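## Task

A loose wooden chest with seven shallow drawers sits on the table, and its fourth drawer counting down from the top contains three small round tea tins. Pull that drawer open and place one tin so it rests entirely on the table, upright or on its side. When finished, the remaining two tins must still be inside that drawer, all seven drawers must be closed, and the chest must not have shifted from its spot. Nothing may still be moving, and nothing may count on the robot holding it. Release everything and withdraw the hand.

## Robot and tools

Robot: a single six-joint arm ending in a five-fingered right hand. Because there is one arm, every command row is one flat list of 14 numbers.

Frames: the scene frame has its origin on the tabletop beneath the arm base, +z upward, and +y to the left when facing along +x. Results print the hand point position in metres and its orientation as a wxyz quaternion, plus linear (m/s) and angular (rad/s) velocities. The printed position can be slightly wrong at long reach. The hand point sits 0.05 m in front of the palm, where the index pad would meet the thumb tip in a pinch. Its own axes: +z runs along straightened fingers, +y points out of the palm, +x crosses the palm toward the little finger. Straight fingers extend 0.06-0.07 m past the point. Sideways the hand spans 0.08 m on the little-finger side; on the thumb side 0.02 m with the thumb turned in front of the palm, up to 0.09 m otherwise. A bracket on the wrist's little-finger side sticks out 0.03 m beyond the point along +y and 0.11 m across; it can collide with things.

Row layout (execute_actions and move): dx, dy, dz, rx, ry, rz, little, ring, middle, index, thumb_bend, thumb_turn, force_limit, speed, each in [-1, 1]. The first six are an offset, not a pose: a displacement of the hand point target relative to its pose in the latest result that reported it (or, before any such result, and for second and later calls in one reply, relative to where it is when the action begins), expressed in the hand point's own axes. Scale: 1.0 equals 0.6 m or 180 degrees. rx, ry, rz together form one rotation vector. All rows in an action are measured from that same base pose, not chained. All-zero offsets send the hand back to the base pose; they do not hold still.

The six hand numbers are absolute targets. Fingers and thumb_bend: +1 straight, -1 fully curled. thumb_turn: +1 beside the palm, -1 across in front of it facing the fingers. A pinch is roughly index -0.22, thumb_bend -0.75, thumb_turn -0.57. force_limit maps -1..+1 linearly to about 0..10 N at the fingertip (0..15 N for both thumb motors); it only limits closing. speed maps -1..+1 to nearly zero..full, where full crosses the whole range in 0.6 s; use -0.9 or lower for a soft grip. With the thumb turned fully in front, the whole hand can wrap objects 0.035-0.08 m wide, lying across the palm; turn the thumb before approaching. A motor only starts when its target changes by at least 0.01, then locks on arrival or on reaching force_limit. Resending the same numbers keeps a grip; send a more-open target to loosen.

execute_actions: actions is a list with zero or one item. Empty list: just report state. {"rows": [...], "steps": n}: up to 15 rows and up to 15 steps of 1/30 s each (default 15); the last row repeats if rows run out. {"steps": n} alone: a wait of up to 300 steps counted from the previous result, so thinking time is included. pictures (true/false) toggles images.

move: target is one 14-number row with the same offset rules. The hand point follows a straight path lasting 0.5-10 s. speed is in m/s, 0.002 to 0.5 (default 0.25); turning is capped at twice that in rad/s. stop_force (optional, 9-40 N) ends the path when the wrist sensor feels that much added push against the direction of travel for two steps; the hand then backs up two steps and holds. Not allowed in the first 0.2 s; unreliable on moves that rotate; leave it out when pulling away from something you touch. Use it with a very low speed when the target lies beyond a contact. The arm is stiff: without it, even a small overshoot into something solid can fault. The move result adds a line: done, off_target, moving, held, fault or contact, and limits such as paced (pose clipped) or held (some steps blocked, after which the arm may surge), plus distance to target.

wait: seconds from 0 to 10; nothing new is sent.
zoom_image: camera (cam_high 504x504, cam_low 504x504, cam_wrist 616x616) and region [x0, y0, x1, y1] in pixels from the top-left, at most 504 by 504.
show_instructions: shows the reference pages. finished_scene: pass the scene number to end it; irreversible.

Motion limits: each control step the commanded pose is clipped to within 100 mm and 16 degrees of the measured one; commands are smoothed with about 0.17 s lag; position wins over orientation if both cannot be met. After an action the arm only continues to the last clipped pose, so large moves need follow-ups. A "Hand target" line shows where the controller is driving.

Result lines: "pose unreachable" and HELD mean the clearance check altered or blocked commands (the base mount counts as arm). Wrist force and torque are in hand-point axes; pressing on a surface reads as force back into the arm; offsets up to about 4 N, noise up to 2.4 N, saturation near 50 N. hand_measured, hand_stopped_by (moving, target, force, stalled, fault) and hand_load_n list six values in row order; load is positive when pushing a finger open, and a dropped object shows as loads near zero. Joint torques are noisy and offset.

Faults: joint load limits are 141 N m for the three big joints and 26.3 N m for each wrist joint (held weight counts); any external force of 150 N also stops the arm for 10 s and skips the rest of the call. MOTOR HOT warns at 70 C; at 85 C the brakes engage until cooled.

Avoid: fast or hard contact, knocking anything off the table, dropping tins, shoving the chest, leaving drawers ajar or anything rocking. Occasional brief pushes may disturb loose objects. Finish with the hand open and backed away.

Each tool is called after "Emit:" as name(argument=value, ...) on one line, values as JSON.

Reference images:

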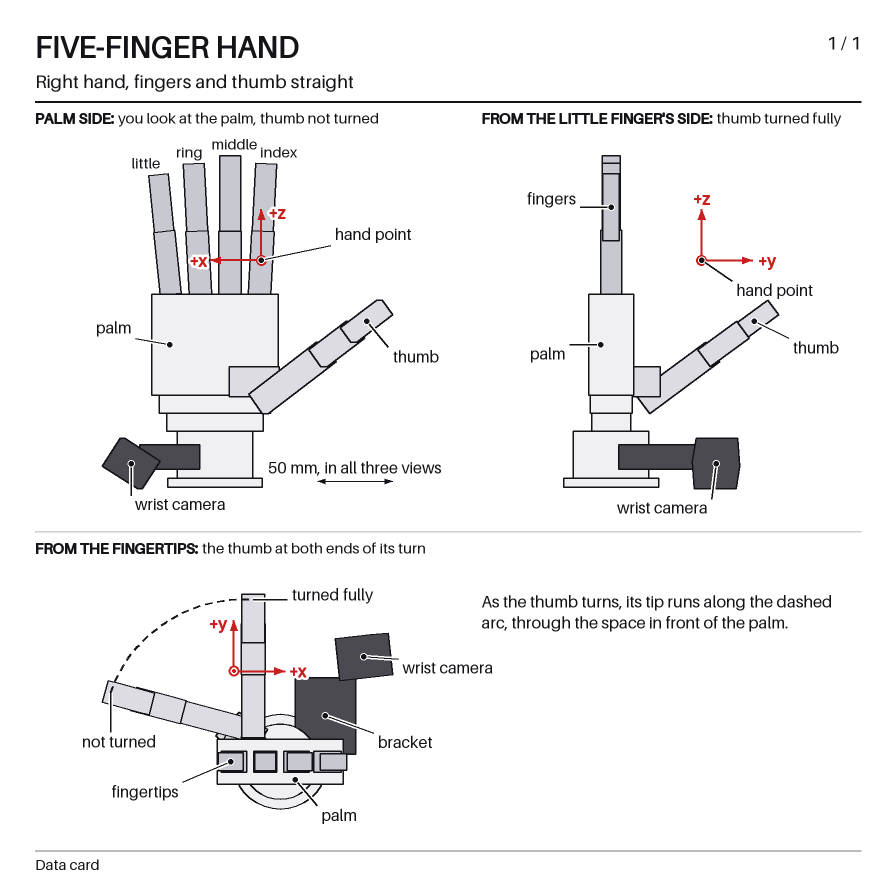

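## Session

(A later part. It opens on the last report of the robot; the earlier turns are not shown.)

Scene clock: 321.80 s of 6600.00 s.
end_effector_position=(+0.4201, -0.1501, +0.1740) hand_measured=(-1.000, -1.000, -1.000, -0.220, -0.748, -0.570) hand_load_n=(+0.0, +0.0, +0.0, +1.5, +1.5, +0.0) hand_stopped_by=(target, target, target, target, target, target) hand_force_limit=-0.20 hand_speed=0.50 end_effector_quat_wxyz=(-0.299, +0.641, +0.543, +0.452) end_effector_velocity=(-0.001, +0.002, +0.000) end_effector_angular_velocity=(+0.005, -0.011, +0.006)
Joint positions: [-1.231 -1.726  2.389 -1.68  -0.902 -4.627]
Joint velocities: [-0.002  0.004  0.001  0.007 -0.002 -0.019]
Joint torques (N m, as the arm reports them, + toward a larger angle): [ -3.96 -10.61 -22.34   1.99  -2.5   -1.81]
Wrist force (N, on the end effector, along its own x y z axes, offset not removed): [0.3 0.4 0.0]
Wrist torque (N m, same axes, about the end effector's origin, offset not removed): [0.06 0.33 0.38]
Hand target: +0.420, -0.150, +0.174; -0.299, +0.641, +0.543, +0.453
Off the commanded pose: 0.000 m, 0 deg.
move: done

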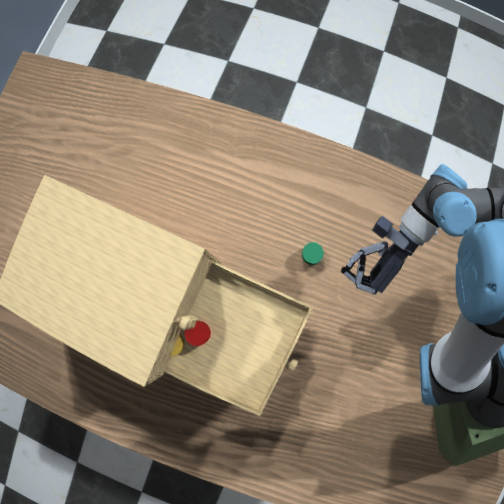

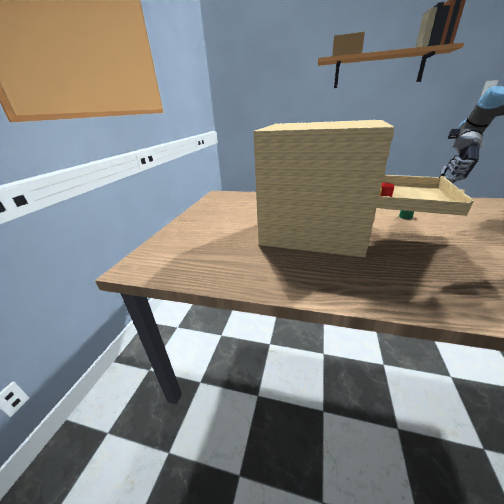

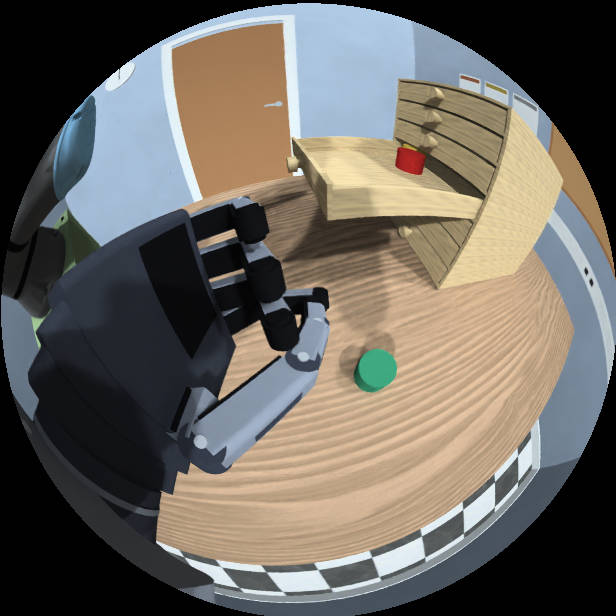

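Emit:
move(target=[0.175,-0.064,0.317,0,0,0,-1,-1,-1,-0.22,-0.75,-0.57,-0.2,0.5], speed=0.2)

Emit:
zoom_image(camera="cam_wrist", region=[260, 200, 460, 400])

Emit:
zoom_image(camera="cam_high", region=[260, 310, 360, 410])

Scene clock: 324.83 s of 6600.00 s.
end_effector_position=(+0.4315, +0.0697, +0.1867) hand_measured=(-1.000, -1.000, -1.000, -0.220, -0.748, -0.570) hand_load_n=(+0.0, +0.0, +0.0, +1.5, +1.5, +0.0) hand_stopped_by=(target, target, target, target, target, target) hand_force_limit=-0.20 hand_speed=0.50 end_effector_quat_wxyz=(-0.300, +0.641, +0.543, +0.453) end_effector_velocity=(+0.002, +0.002, -0.002) end_effector_angular_velocity=(-0.015, +0.001, -0.010)
Joint positions: [-0.75  -1.535  2.786 -2.699 -0.736 -4.005]
Joint velocities: [ 0.014  0.03   0.009 -0.081 -0.002  0.041]
Joint torques (N m, as the arm reports them, + toward a larger angle): [22.77 -8.75 18.58 -3.87 -1.34  1.55]
Wrist force (N, on the end effector, along its own x y z axes, offset not removed): [-0.2 -0.6 0.9]
Wrist torque (N m, same axes, about the end effector's origin, offset not removed): [-0.21 0.32 0.42]
Hand target: +0.432, +0.070, +0.186; -0.299, +0.641, +0.543, +0.452
Off the commanded pose: 0.000 m, 0 deg.
move: done

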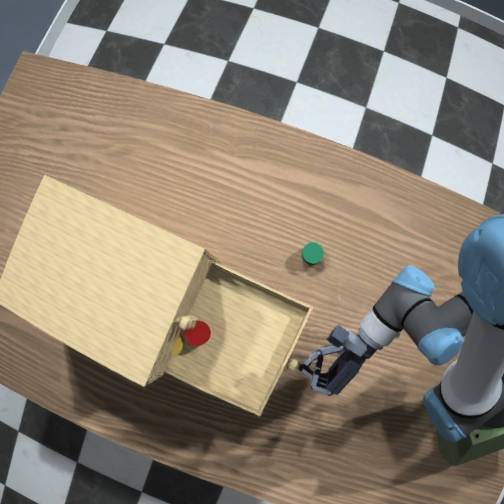

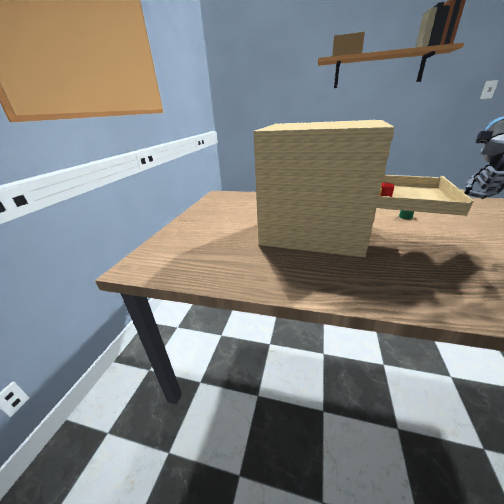

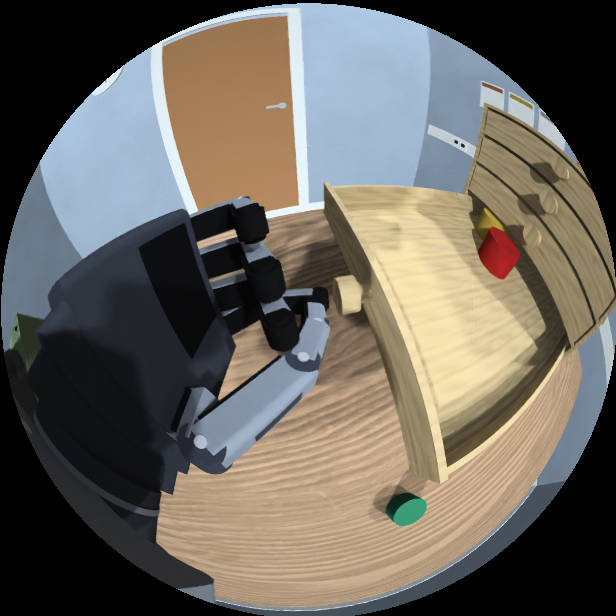

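Region (260, 200, 460, 400) of cam_wrist's 616x616 image, scaled by 2.520, with more detail than that image has.

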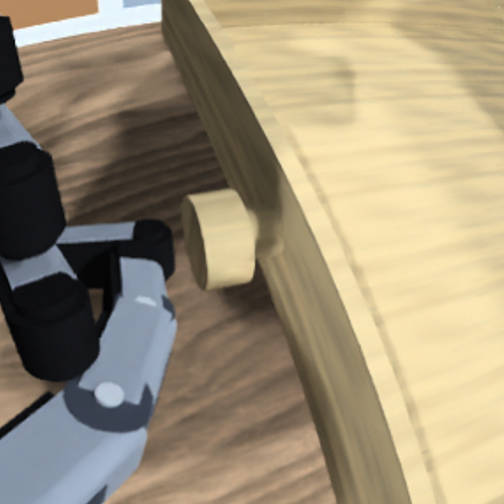

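Region (260, 310, 360, 410) of cam_high's 504x504 image, scaled by 5.040, with more detail than that image has.

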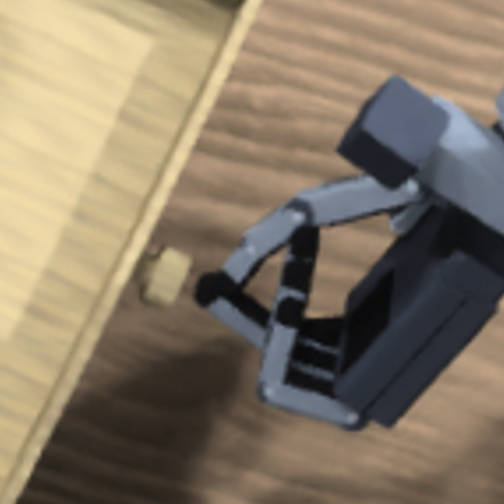

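Emit:
move(target=[-0.0092,0.327,0.068,0,0,0,-1,-1,-1,-0.22,-0.75,-0.57,-0.2,0.5], speed=0.04, stop_force=12)

Emit:
zoom_image(camera="cam_wrist", region=[260, 200, 460, 400])

Scene clock: 327.90 s of 6600.00 s.
end_effector_position=(+0.4697, +0.0675, +0.1865) hand_measured=(-1.000, -1.000, -1.000, -0.220, -0.748, -0.570) hand_load_n=(+0.0, +0.0, +0.0, +1.5, +1.5, +0.0) hand_stopped_by=(target, target, target, target, target, target) hand_force_limit=-0.20 hand_speed=0.50 end_effector_quat_wxyz=(-0.300, +0.641, +0.543, +0.453) end_effector_velocity=(-0.003, +0.000, -0.000) end_effector_angular_velocity=(-0.000, +0.001, +0.001)
Joint positions: [-0.66  -1.47   2.69  -2.77  -0.73  -3.869]
Joint velocities: [-0.006 -0.005  0.008  0.005 -0.001 -0.009]
Joint torques (N m, as the arm reports them, + toward a larger angle): [ -2.34 -33.96  17.24   0.42  -1.51  -1.79]
Wrist force (N, on the end effector, along its own x y z axes, offset not removed): [0.7 2.0 1.3]
Wrist torque (N m, same axes, about the end effector's origin, offset not removed): [0.24 0.18 0.24]
Hand target: +0.469, +0.067, +0.187; -0.300, +0.641, +0.543, +0.453
Off the commanded pose: 0.162 m, 0 deg.
move: contact

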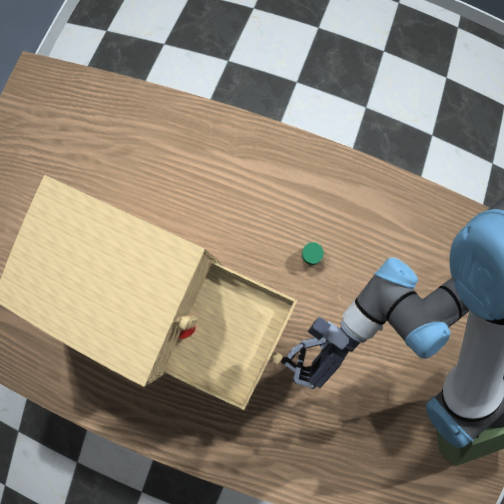

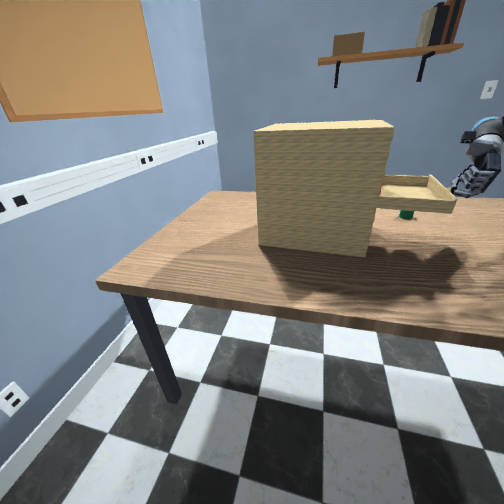

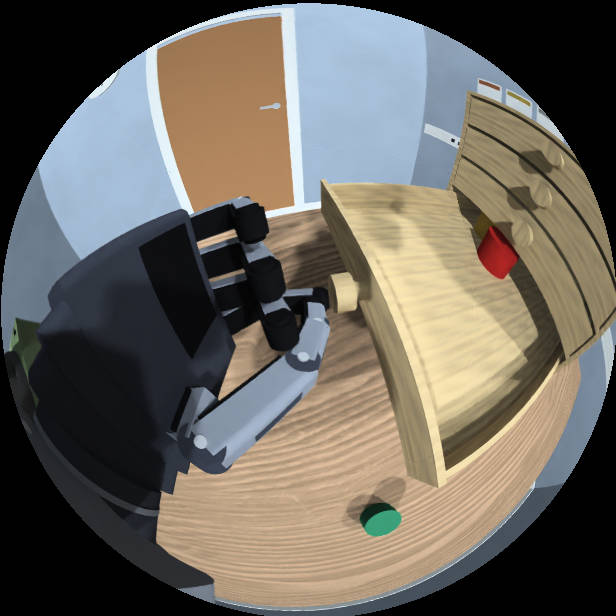

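Region (260, 200, 460, 400) of cam_wrist's 616x616 image, scaled by 2.520, with more detail than that image has.

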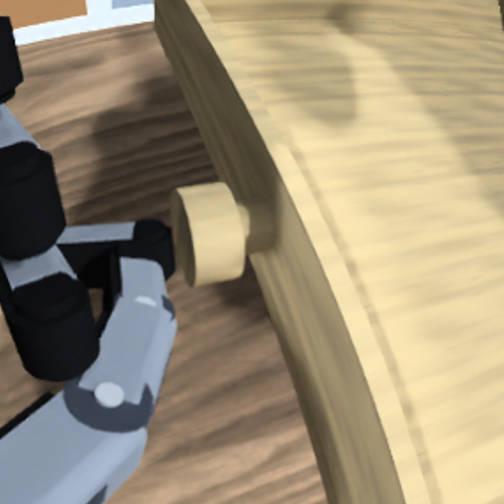

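Emit:
move(target=[-0.002,0.26,0.058,0,0,0,-1,-1,-1,-0.22,-0.75,-0.57,-0.2,0.5], speed=0.025, stop_force=14)

Emit:
zoom_image(camera="cam_wrist", region=[260, 200, 460, 400])

Scene clock: 336.37 s of 6600.00 s.
end_effector_position=(+0.6291, +0.0613, +0.1880) hand_measured=(-1.000, -1.000, -1.000, -0.220, -0.748, -0.570) hand_load_n=(+0.0, +0.0, +0.0, +0.5, +2.0, +0.0) hand_stopped_by=(target, target, target, target, target, target) hand_force_limit=-0.20 hand_speed=0.50 end_effector_quat_wxyz=(-0.300, +0.641, +0.543, +0.453) end_effector_velocity=(+0.003, -0.000, +0.000) end_effector_angular_velocity=(-0.001, -0.001, -0.000)
Joint positions: [-0.434 -1.281  2.263 -2.779 -0.753 -3.536]
Joint velocities: [ 0.002  0.002 -0.007  0.001 -0.001  0.003]
Joint torques (N m, as the arm reports them, + toward a larger angle): [ 28.98 -18.75 -19.75  -0.24  -1.05   1.69]
Wrist force (N, on the end effector, along its own x y z axes, offset not removed): [-0.1 -1.2 -1.9]
Wrist torque (N m, same axes, about the end effector's origin, offset not removed): [0.13 0.23 0.31]
Hand target: +0.629, +0.061, +0.188; -0.300, +0.641, +0.543, +0.453
Off the commanded pose: 0.000 m, 0 deg.
move: done

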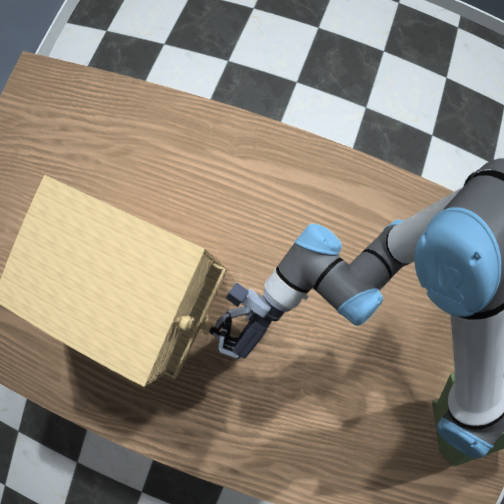

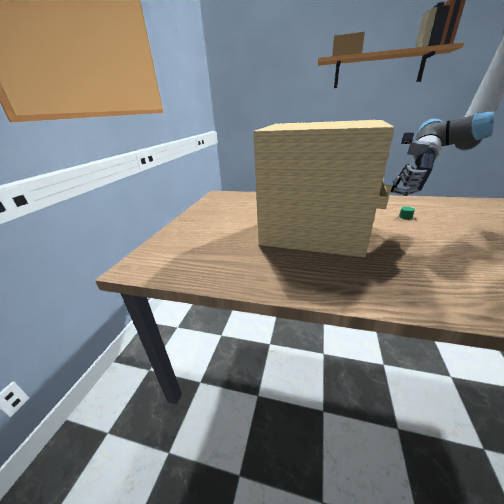

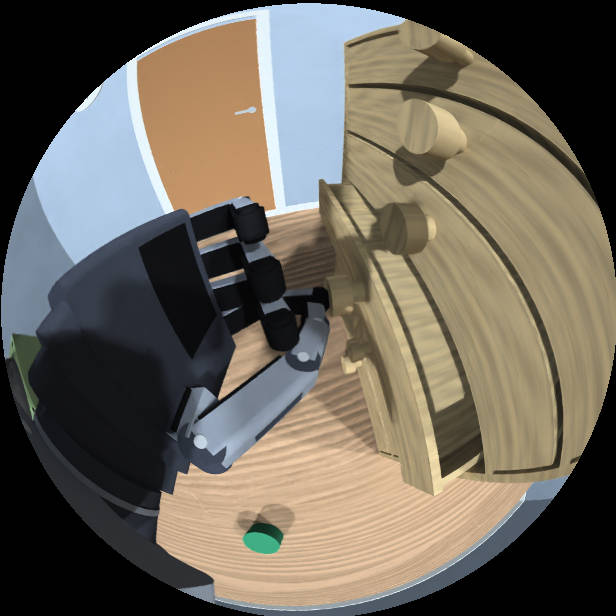

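Region (260, 200, 460, 400) of cam_wrist's 616x616 image, scaled by 2.520, with more detail than that image has.

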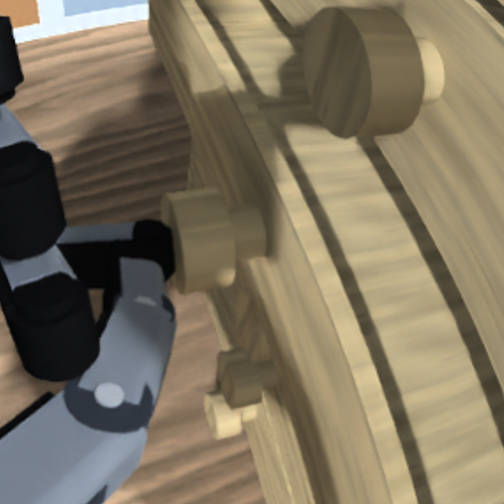

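Emit:
move(target=[-0.0014,0.0817,0.0172,0,0,0,-1,-1,-1,-0.22,-0.75,-0.57,-0.2,0.5], speed=0.012, stop_force=9)

Emit:
zoom_image(camera="cam_wrist", region=[260, 150, 560, 500])

Emit:
zoom_image(camera="cam_high", region=[130, 240, 280, 390])

Scene clock: 341.07 s of 6600.00 s.
end_effector_position=(+0.6587, +0.0600, +0.1880) hand_measured=(-1.000, -1.000, -1.000, -0.220, -0.748, -0.570) hand_load_n=(+0.0, +0.0, +0.0, -2.0, +2.0, +0.0) hand_stopped_by=(target, target, target, target, target, target) hand_force_limit=-0.20 hand_speed=0.50 end_effector_quat_wxyz=(-0.300, +0.641, +0.543, +0.453) end_effector_velocity=(-0.003, -0.001, +0.000) end_effector_angular_velocity=(-0.003, -0.003, -0.001)
Joint positions: [-0.408 -1.247  2.179 -2.755 -0.76  -3.5  ]
Joint velocities: [-0.004 -0.004  0.009 -0.006 -0.    -0.005]
Joint torques (N m, as the arm reports them, + toward a larger angle): [  4.19 -46.02  -0.59  -7.16   5.34  -2.28]
Wrist force (N, on the end effector, along its own x y z axes, offset not removed): [2.3 -22.2 -12.8]
Wrist torque (N m, same axes, about the end effector's origin, offset not removed): [-0.25 -0.01 0.29]
Hand target: +0.658, +0.060, +0.188; -0.300, +0.641, +0.543, +0.453
Off the commanded pose: 0.021 m, 0 deg.
move: contact

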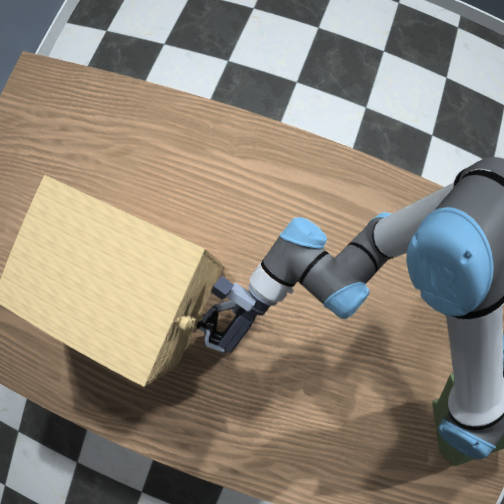

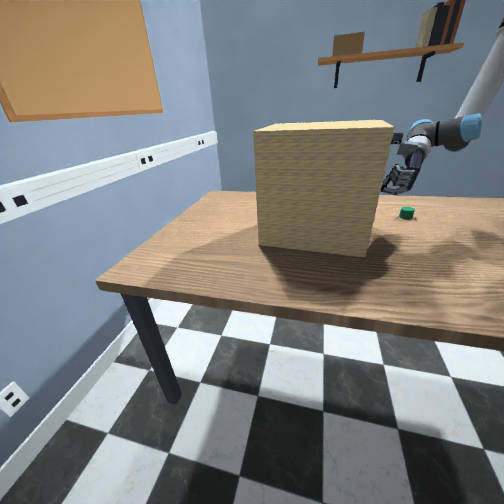

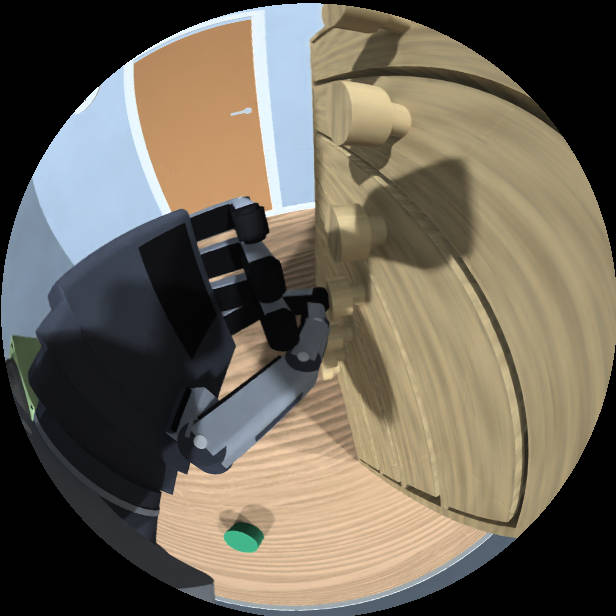

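Region (260, 150, 560, 500) of cam_wrist's 616x616 image, scaled by 1.440, with more detail than that image has; it fills the left 432 columns of this view, and the rest is white.

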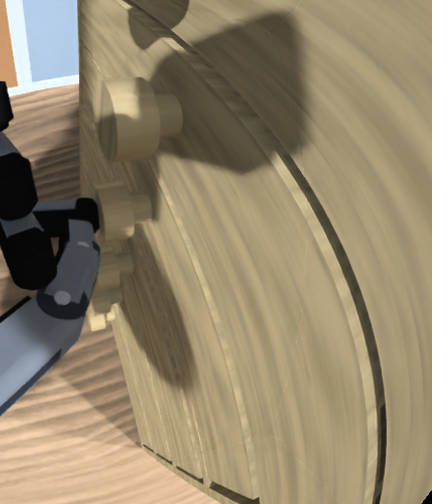

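Region (130, 240, 280, 390) of cam_high's 504x504 image, scaled by 3.360, with more detail than that image has.

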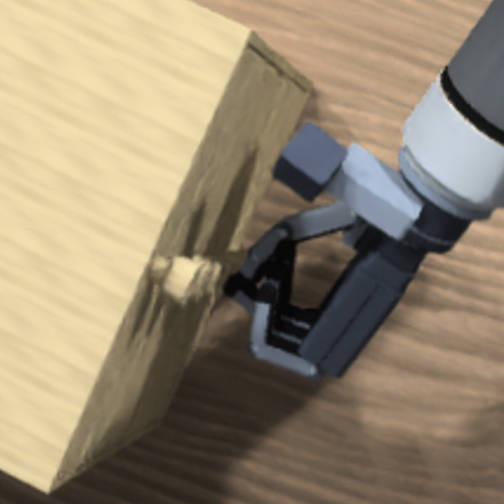

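Drawer is shut. Backing away to inspect.

Emit:
move(target=[0.02,-0.16,-0.05,0,0,0,-1,-1,-1,-0.22,-0.75,-0.57,-0.2,0.5], speed=0.15)

Emit:
zoom_image(camera="cam_wrist", region=[300, 60, 616, 480])

Emit:
zoom_image(camera="cam_high", region=[100, 220, 280, 400])

Scene clock: 343.60 s of 6600.00 s.
end_effector_position=(+0.5585, +0.0611, +0.2008) hand_measured=(-1.000, -1.000, -1.000, -0.220, -0.748, -0.570) hand_load_n=(+0.0, +0.0, +0.0, +1.5, +1.5, +0.0) hand_stopped_by=(target, target, target, target, target, target) hand_force_limit=-0.20 hand_speed=0.50 end_effector_quat_wxyz=(-0.300, +0.641, +0.543, +0.453) end_effector_velocity=(-0.003, -0.001, +0.001) end_effector_angular_velocity=(+0.000, +0.000, -0.000)
Joint positions: [-0.509 -1.409  2.46  -2.767 -0.74  -3.644]
Joint velocities: [-0.005 -0.007  0.007  0.006  0.001 -0.007]
Joint torques (N m, as the arm reports them, + toward a larger angle): [ -0.47 -39.03  12.11   0.33   3.73  -1.79]
Wrist force (N, on the end effector, along its own x y z axes, offset not removed): [3.4 2.1 1.2]
Wrist torque (N m, same axes, about the end effector's origin, offset not removed): [0.28 -0.16 0.61]
Hand target: +0.558, +0.061, +0.201; -0.300, +0.641, +0.543, +0.453
Off the commanded pose: 0.000 m, 0 deg.
move: done

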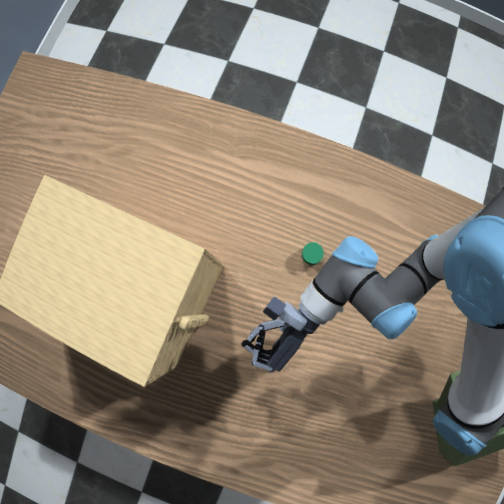

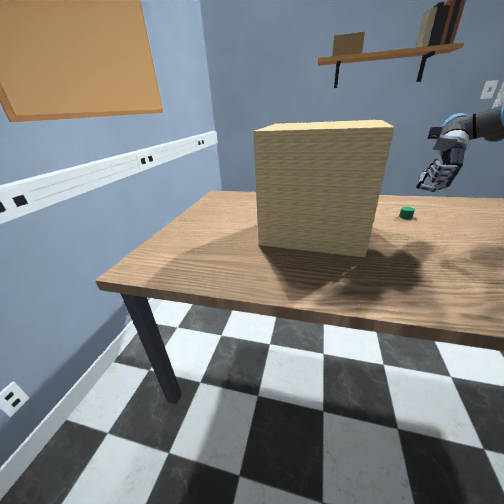

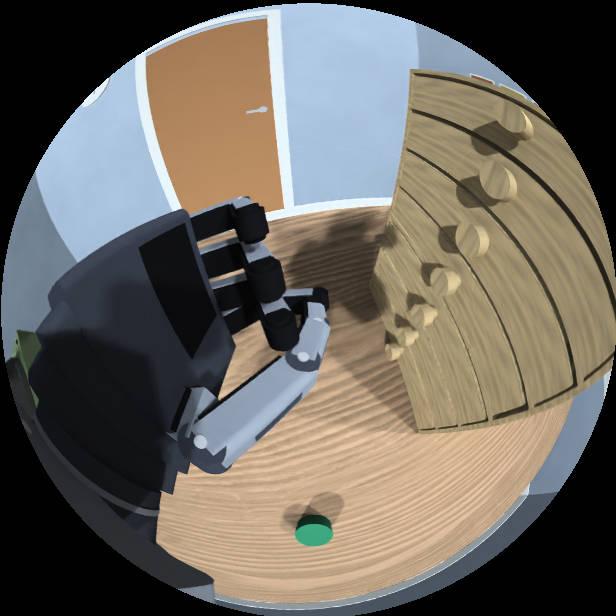

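Region (300, 60, 616, 480) of cam_wrist's 616x616 image, scaled by 1.200, with more detail than that image has; it fills the left 379 columns of this view, and the rest is white.

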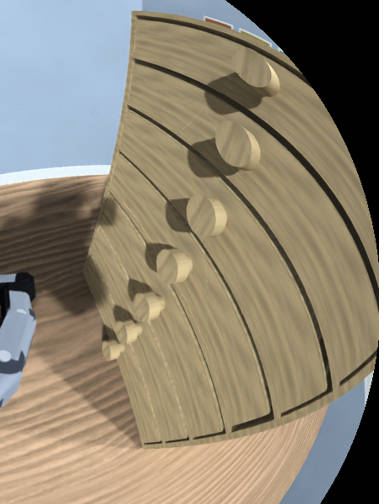

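Region (100, 220, 280, 400) of cam_high's 504x504 image, scaled by 2.800, with more detail than that image has.

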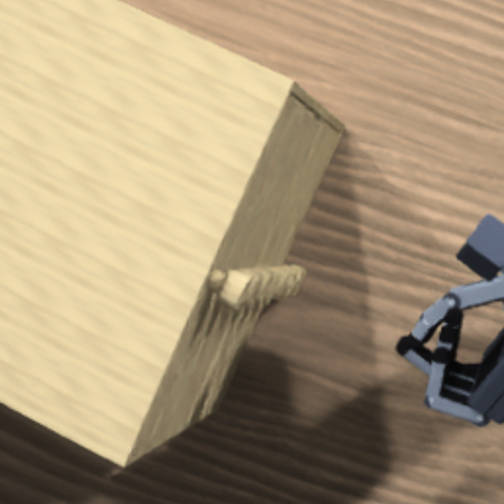

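Emit:
execute_actions(actions=[])

Scene clock: 349.47 s of 6600.00 s.
end_effector_position=(+0.5582, +0.0610, +0.2009) hand_measured=(-1.000, -1.000, -1.000, -0.220, -0.748, -0.570) hand_load_n=(+0.0, +0.0, +0.0, +1.5, +1.5, +0.0) hand_stopped_by=(target, target, target, target, target, target) hand_force_limit=-0.20 hand_speed=0.50 end_effector_quat_wxyz=(-0.300, +0.641, +0.543, +0.453) end_effector_velocity=(-0.001, +0.001, +0.000) end_effector_angular_velocity=(+0.001, +0.001, +0.001)
Joint positions: [-0.509 -1.41   2.461 -2.767 -0.74  -3.645]
Joint velocities: [0.001 0.    0.001 0.    0.    0.   ]
Joint torques (N m, as the arm reports them, + toward a larger angle): [ -0.5  -38.6   12.43   0.11   3.71  -1.78]
Wrist force (N, on the end effector, along its own x y z axes, offset not removed): [0.5 -0.3 0.4]
Wrist torque (N m, same axes, about the end effector's origin, offset not removed): [0.02 0.18 0.26]
Hand target: +0.558, +0.061, +0.201; -0.300, +0.641, +0.543, +0.453
Off the commanded pose: 0.000 m, 0 deg.
Steps of this call (steps 1 to 90: nothing new was sent; then 2.87 s passed at rest). Readings (end_effector_position | what the end effector reports):
1: (+0.5584, +0.0611, +0.2008) | hand_measured=(-1.000, -1.000, -1.000, -0.220, -0.748, -0.570) hand_load_n=(+0.0, +0.0, +0.0, +1.5, +1.5, +0.0) hand_stopped_by=(target, target, target, target, target, target) hand_force_limit=-0.20 hand_speed=0.50
2: (+0.5584, +0.0611, +0.2009) | hand_measured=(-1.000, -1.000, -1.000, -0.220, -0.748, -0.570) hand_load_n=(+0.0, +0.0, +0.0, +1.5, +1.5, +0.0) hand_stopped_by=(target, target, target, target, target, target) hand_force_limit=-0.20 hand_speed=0.50
4: (+0.5583, +0.0610, +0.2009) | hand_measured=(-1.000, -1.000, -1.000, -0.220, -0.748, -0.570) hand_load_n=(+0.0, +0.0, +0.0, +1.5, +1.5, +0.0) hand_stopped_by=(target, target, target, target, target, target) hand_force_limit=-0.20 hand_speed=0.50
8: (+0.5582, +0.0610, +0.2009) | hand_measured=(-1.000, -1.000, -1.000, -0.220, -0.748, -0.570) hand_load_n=(+0.0, +0.0, +0.0, +1.5, +1.5, +0.0) hand_stopped_by=(target, target, target, target, target, target) hand_force_limit=-0.20 hand_speed=0.50
90: the state above

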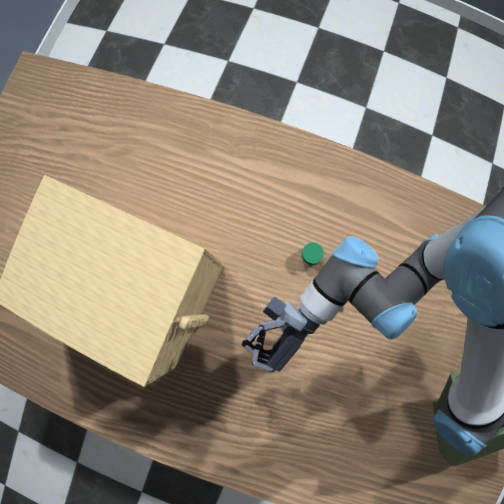

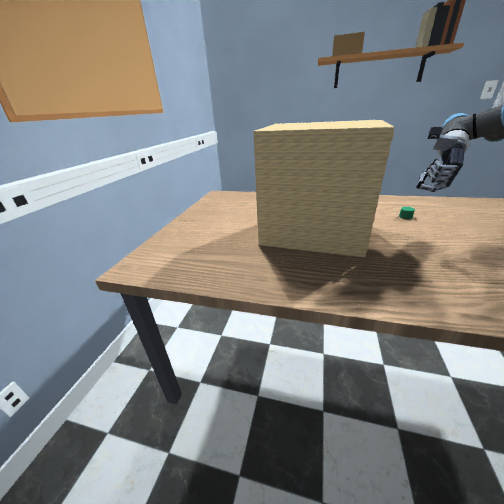

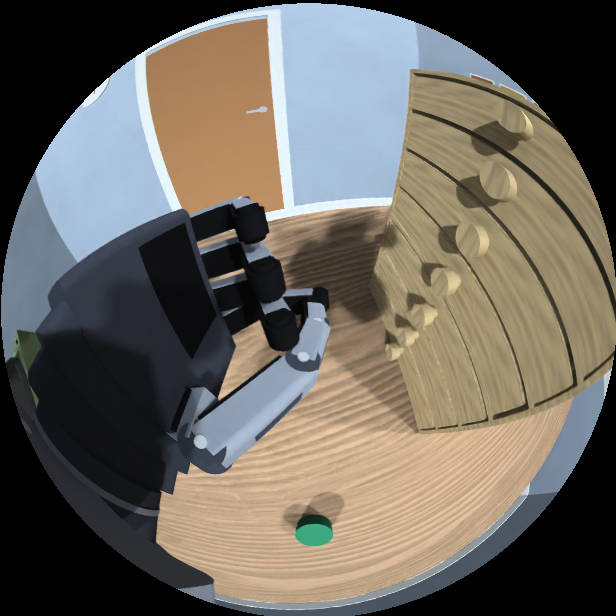

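Emit:
finished_scene(scene=1)

The scene is finished: the task was done.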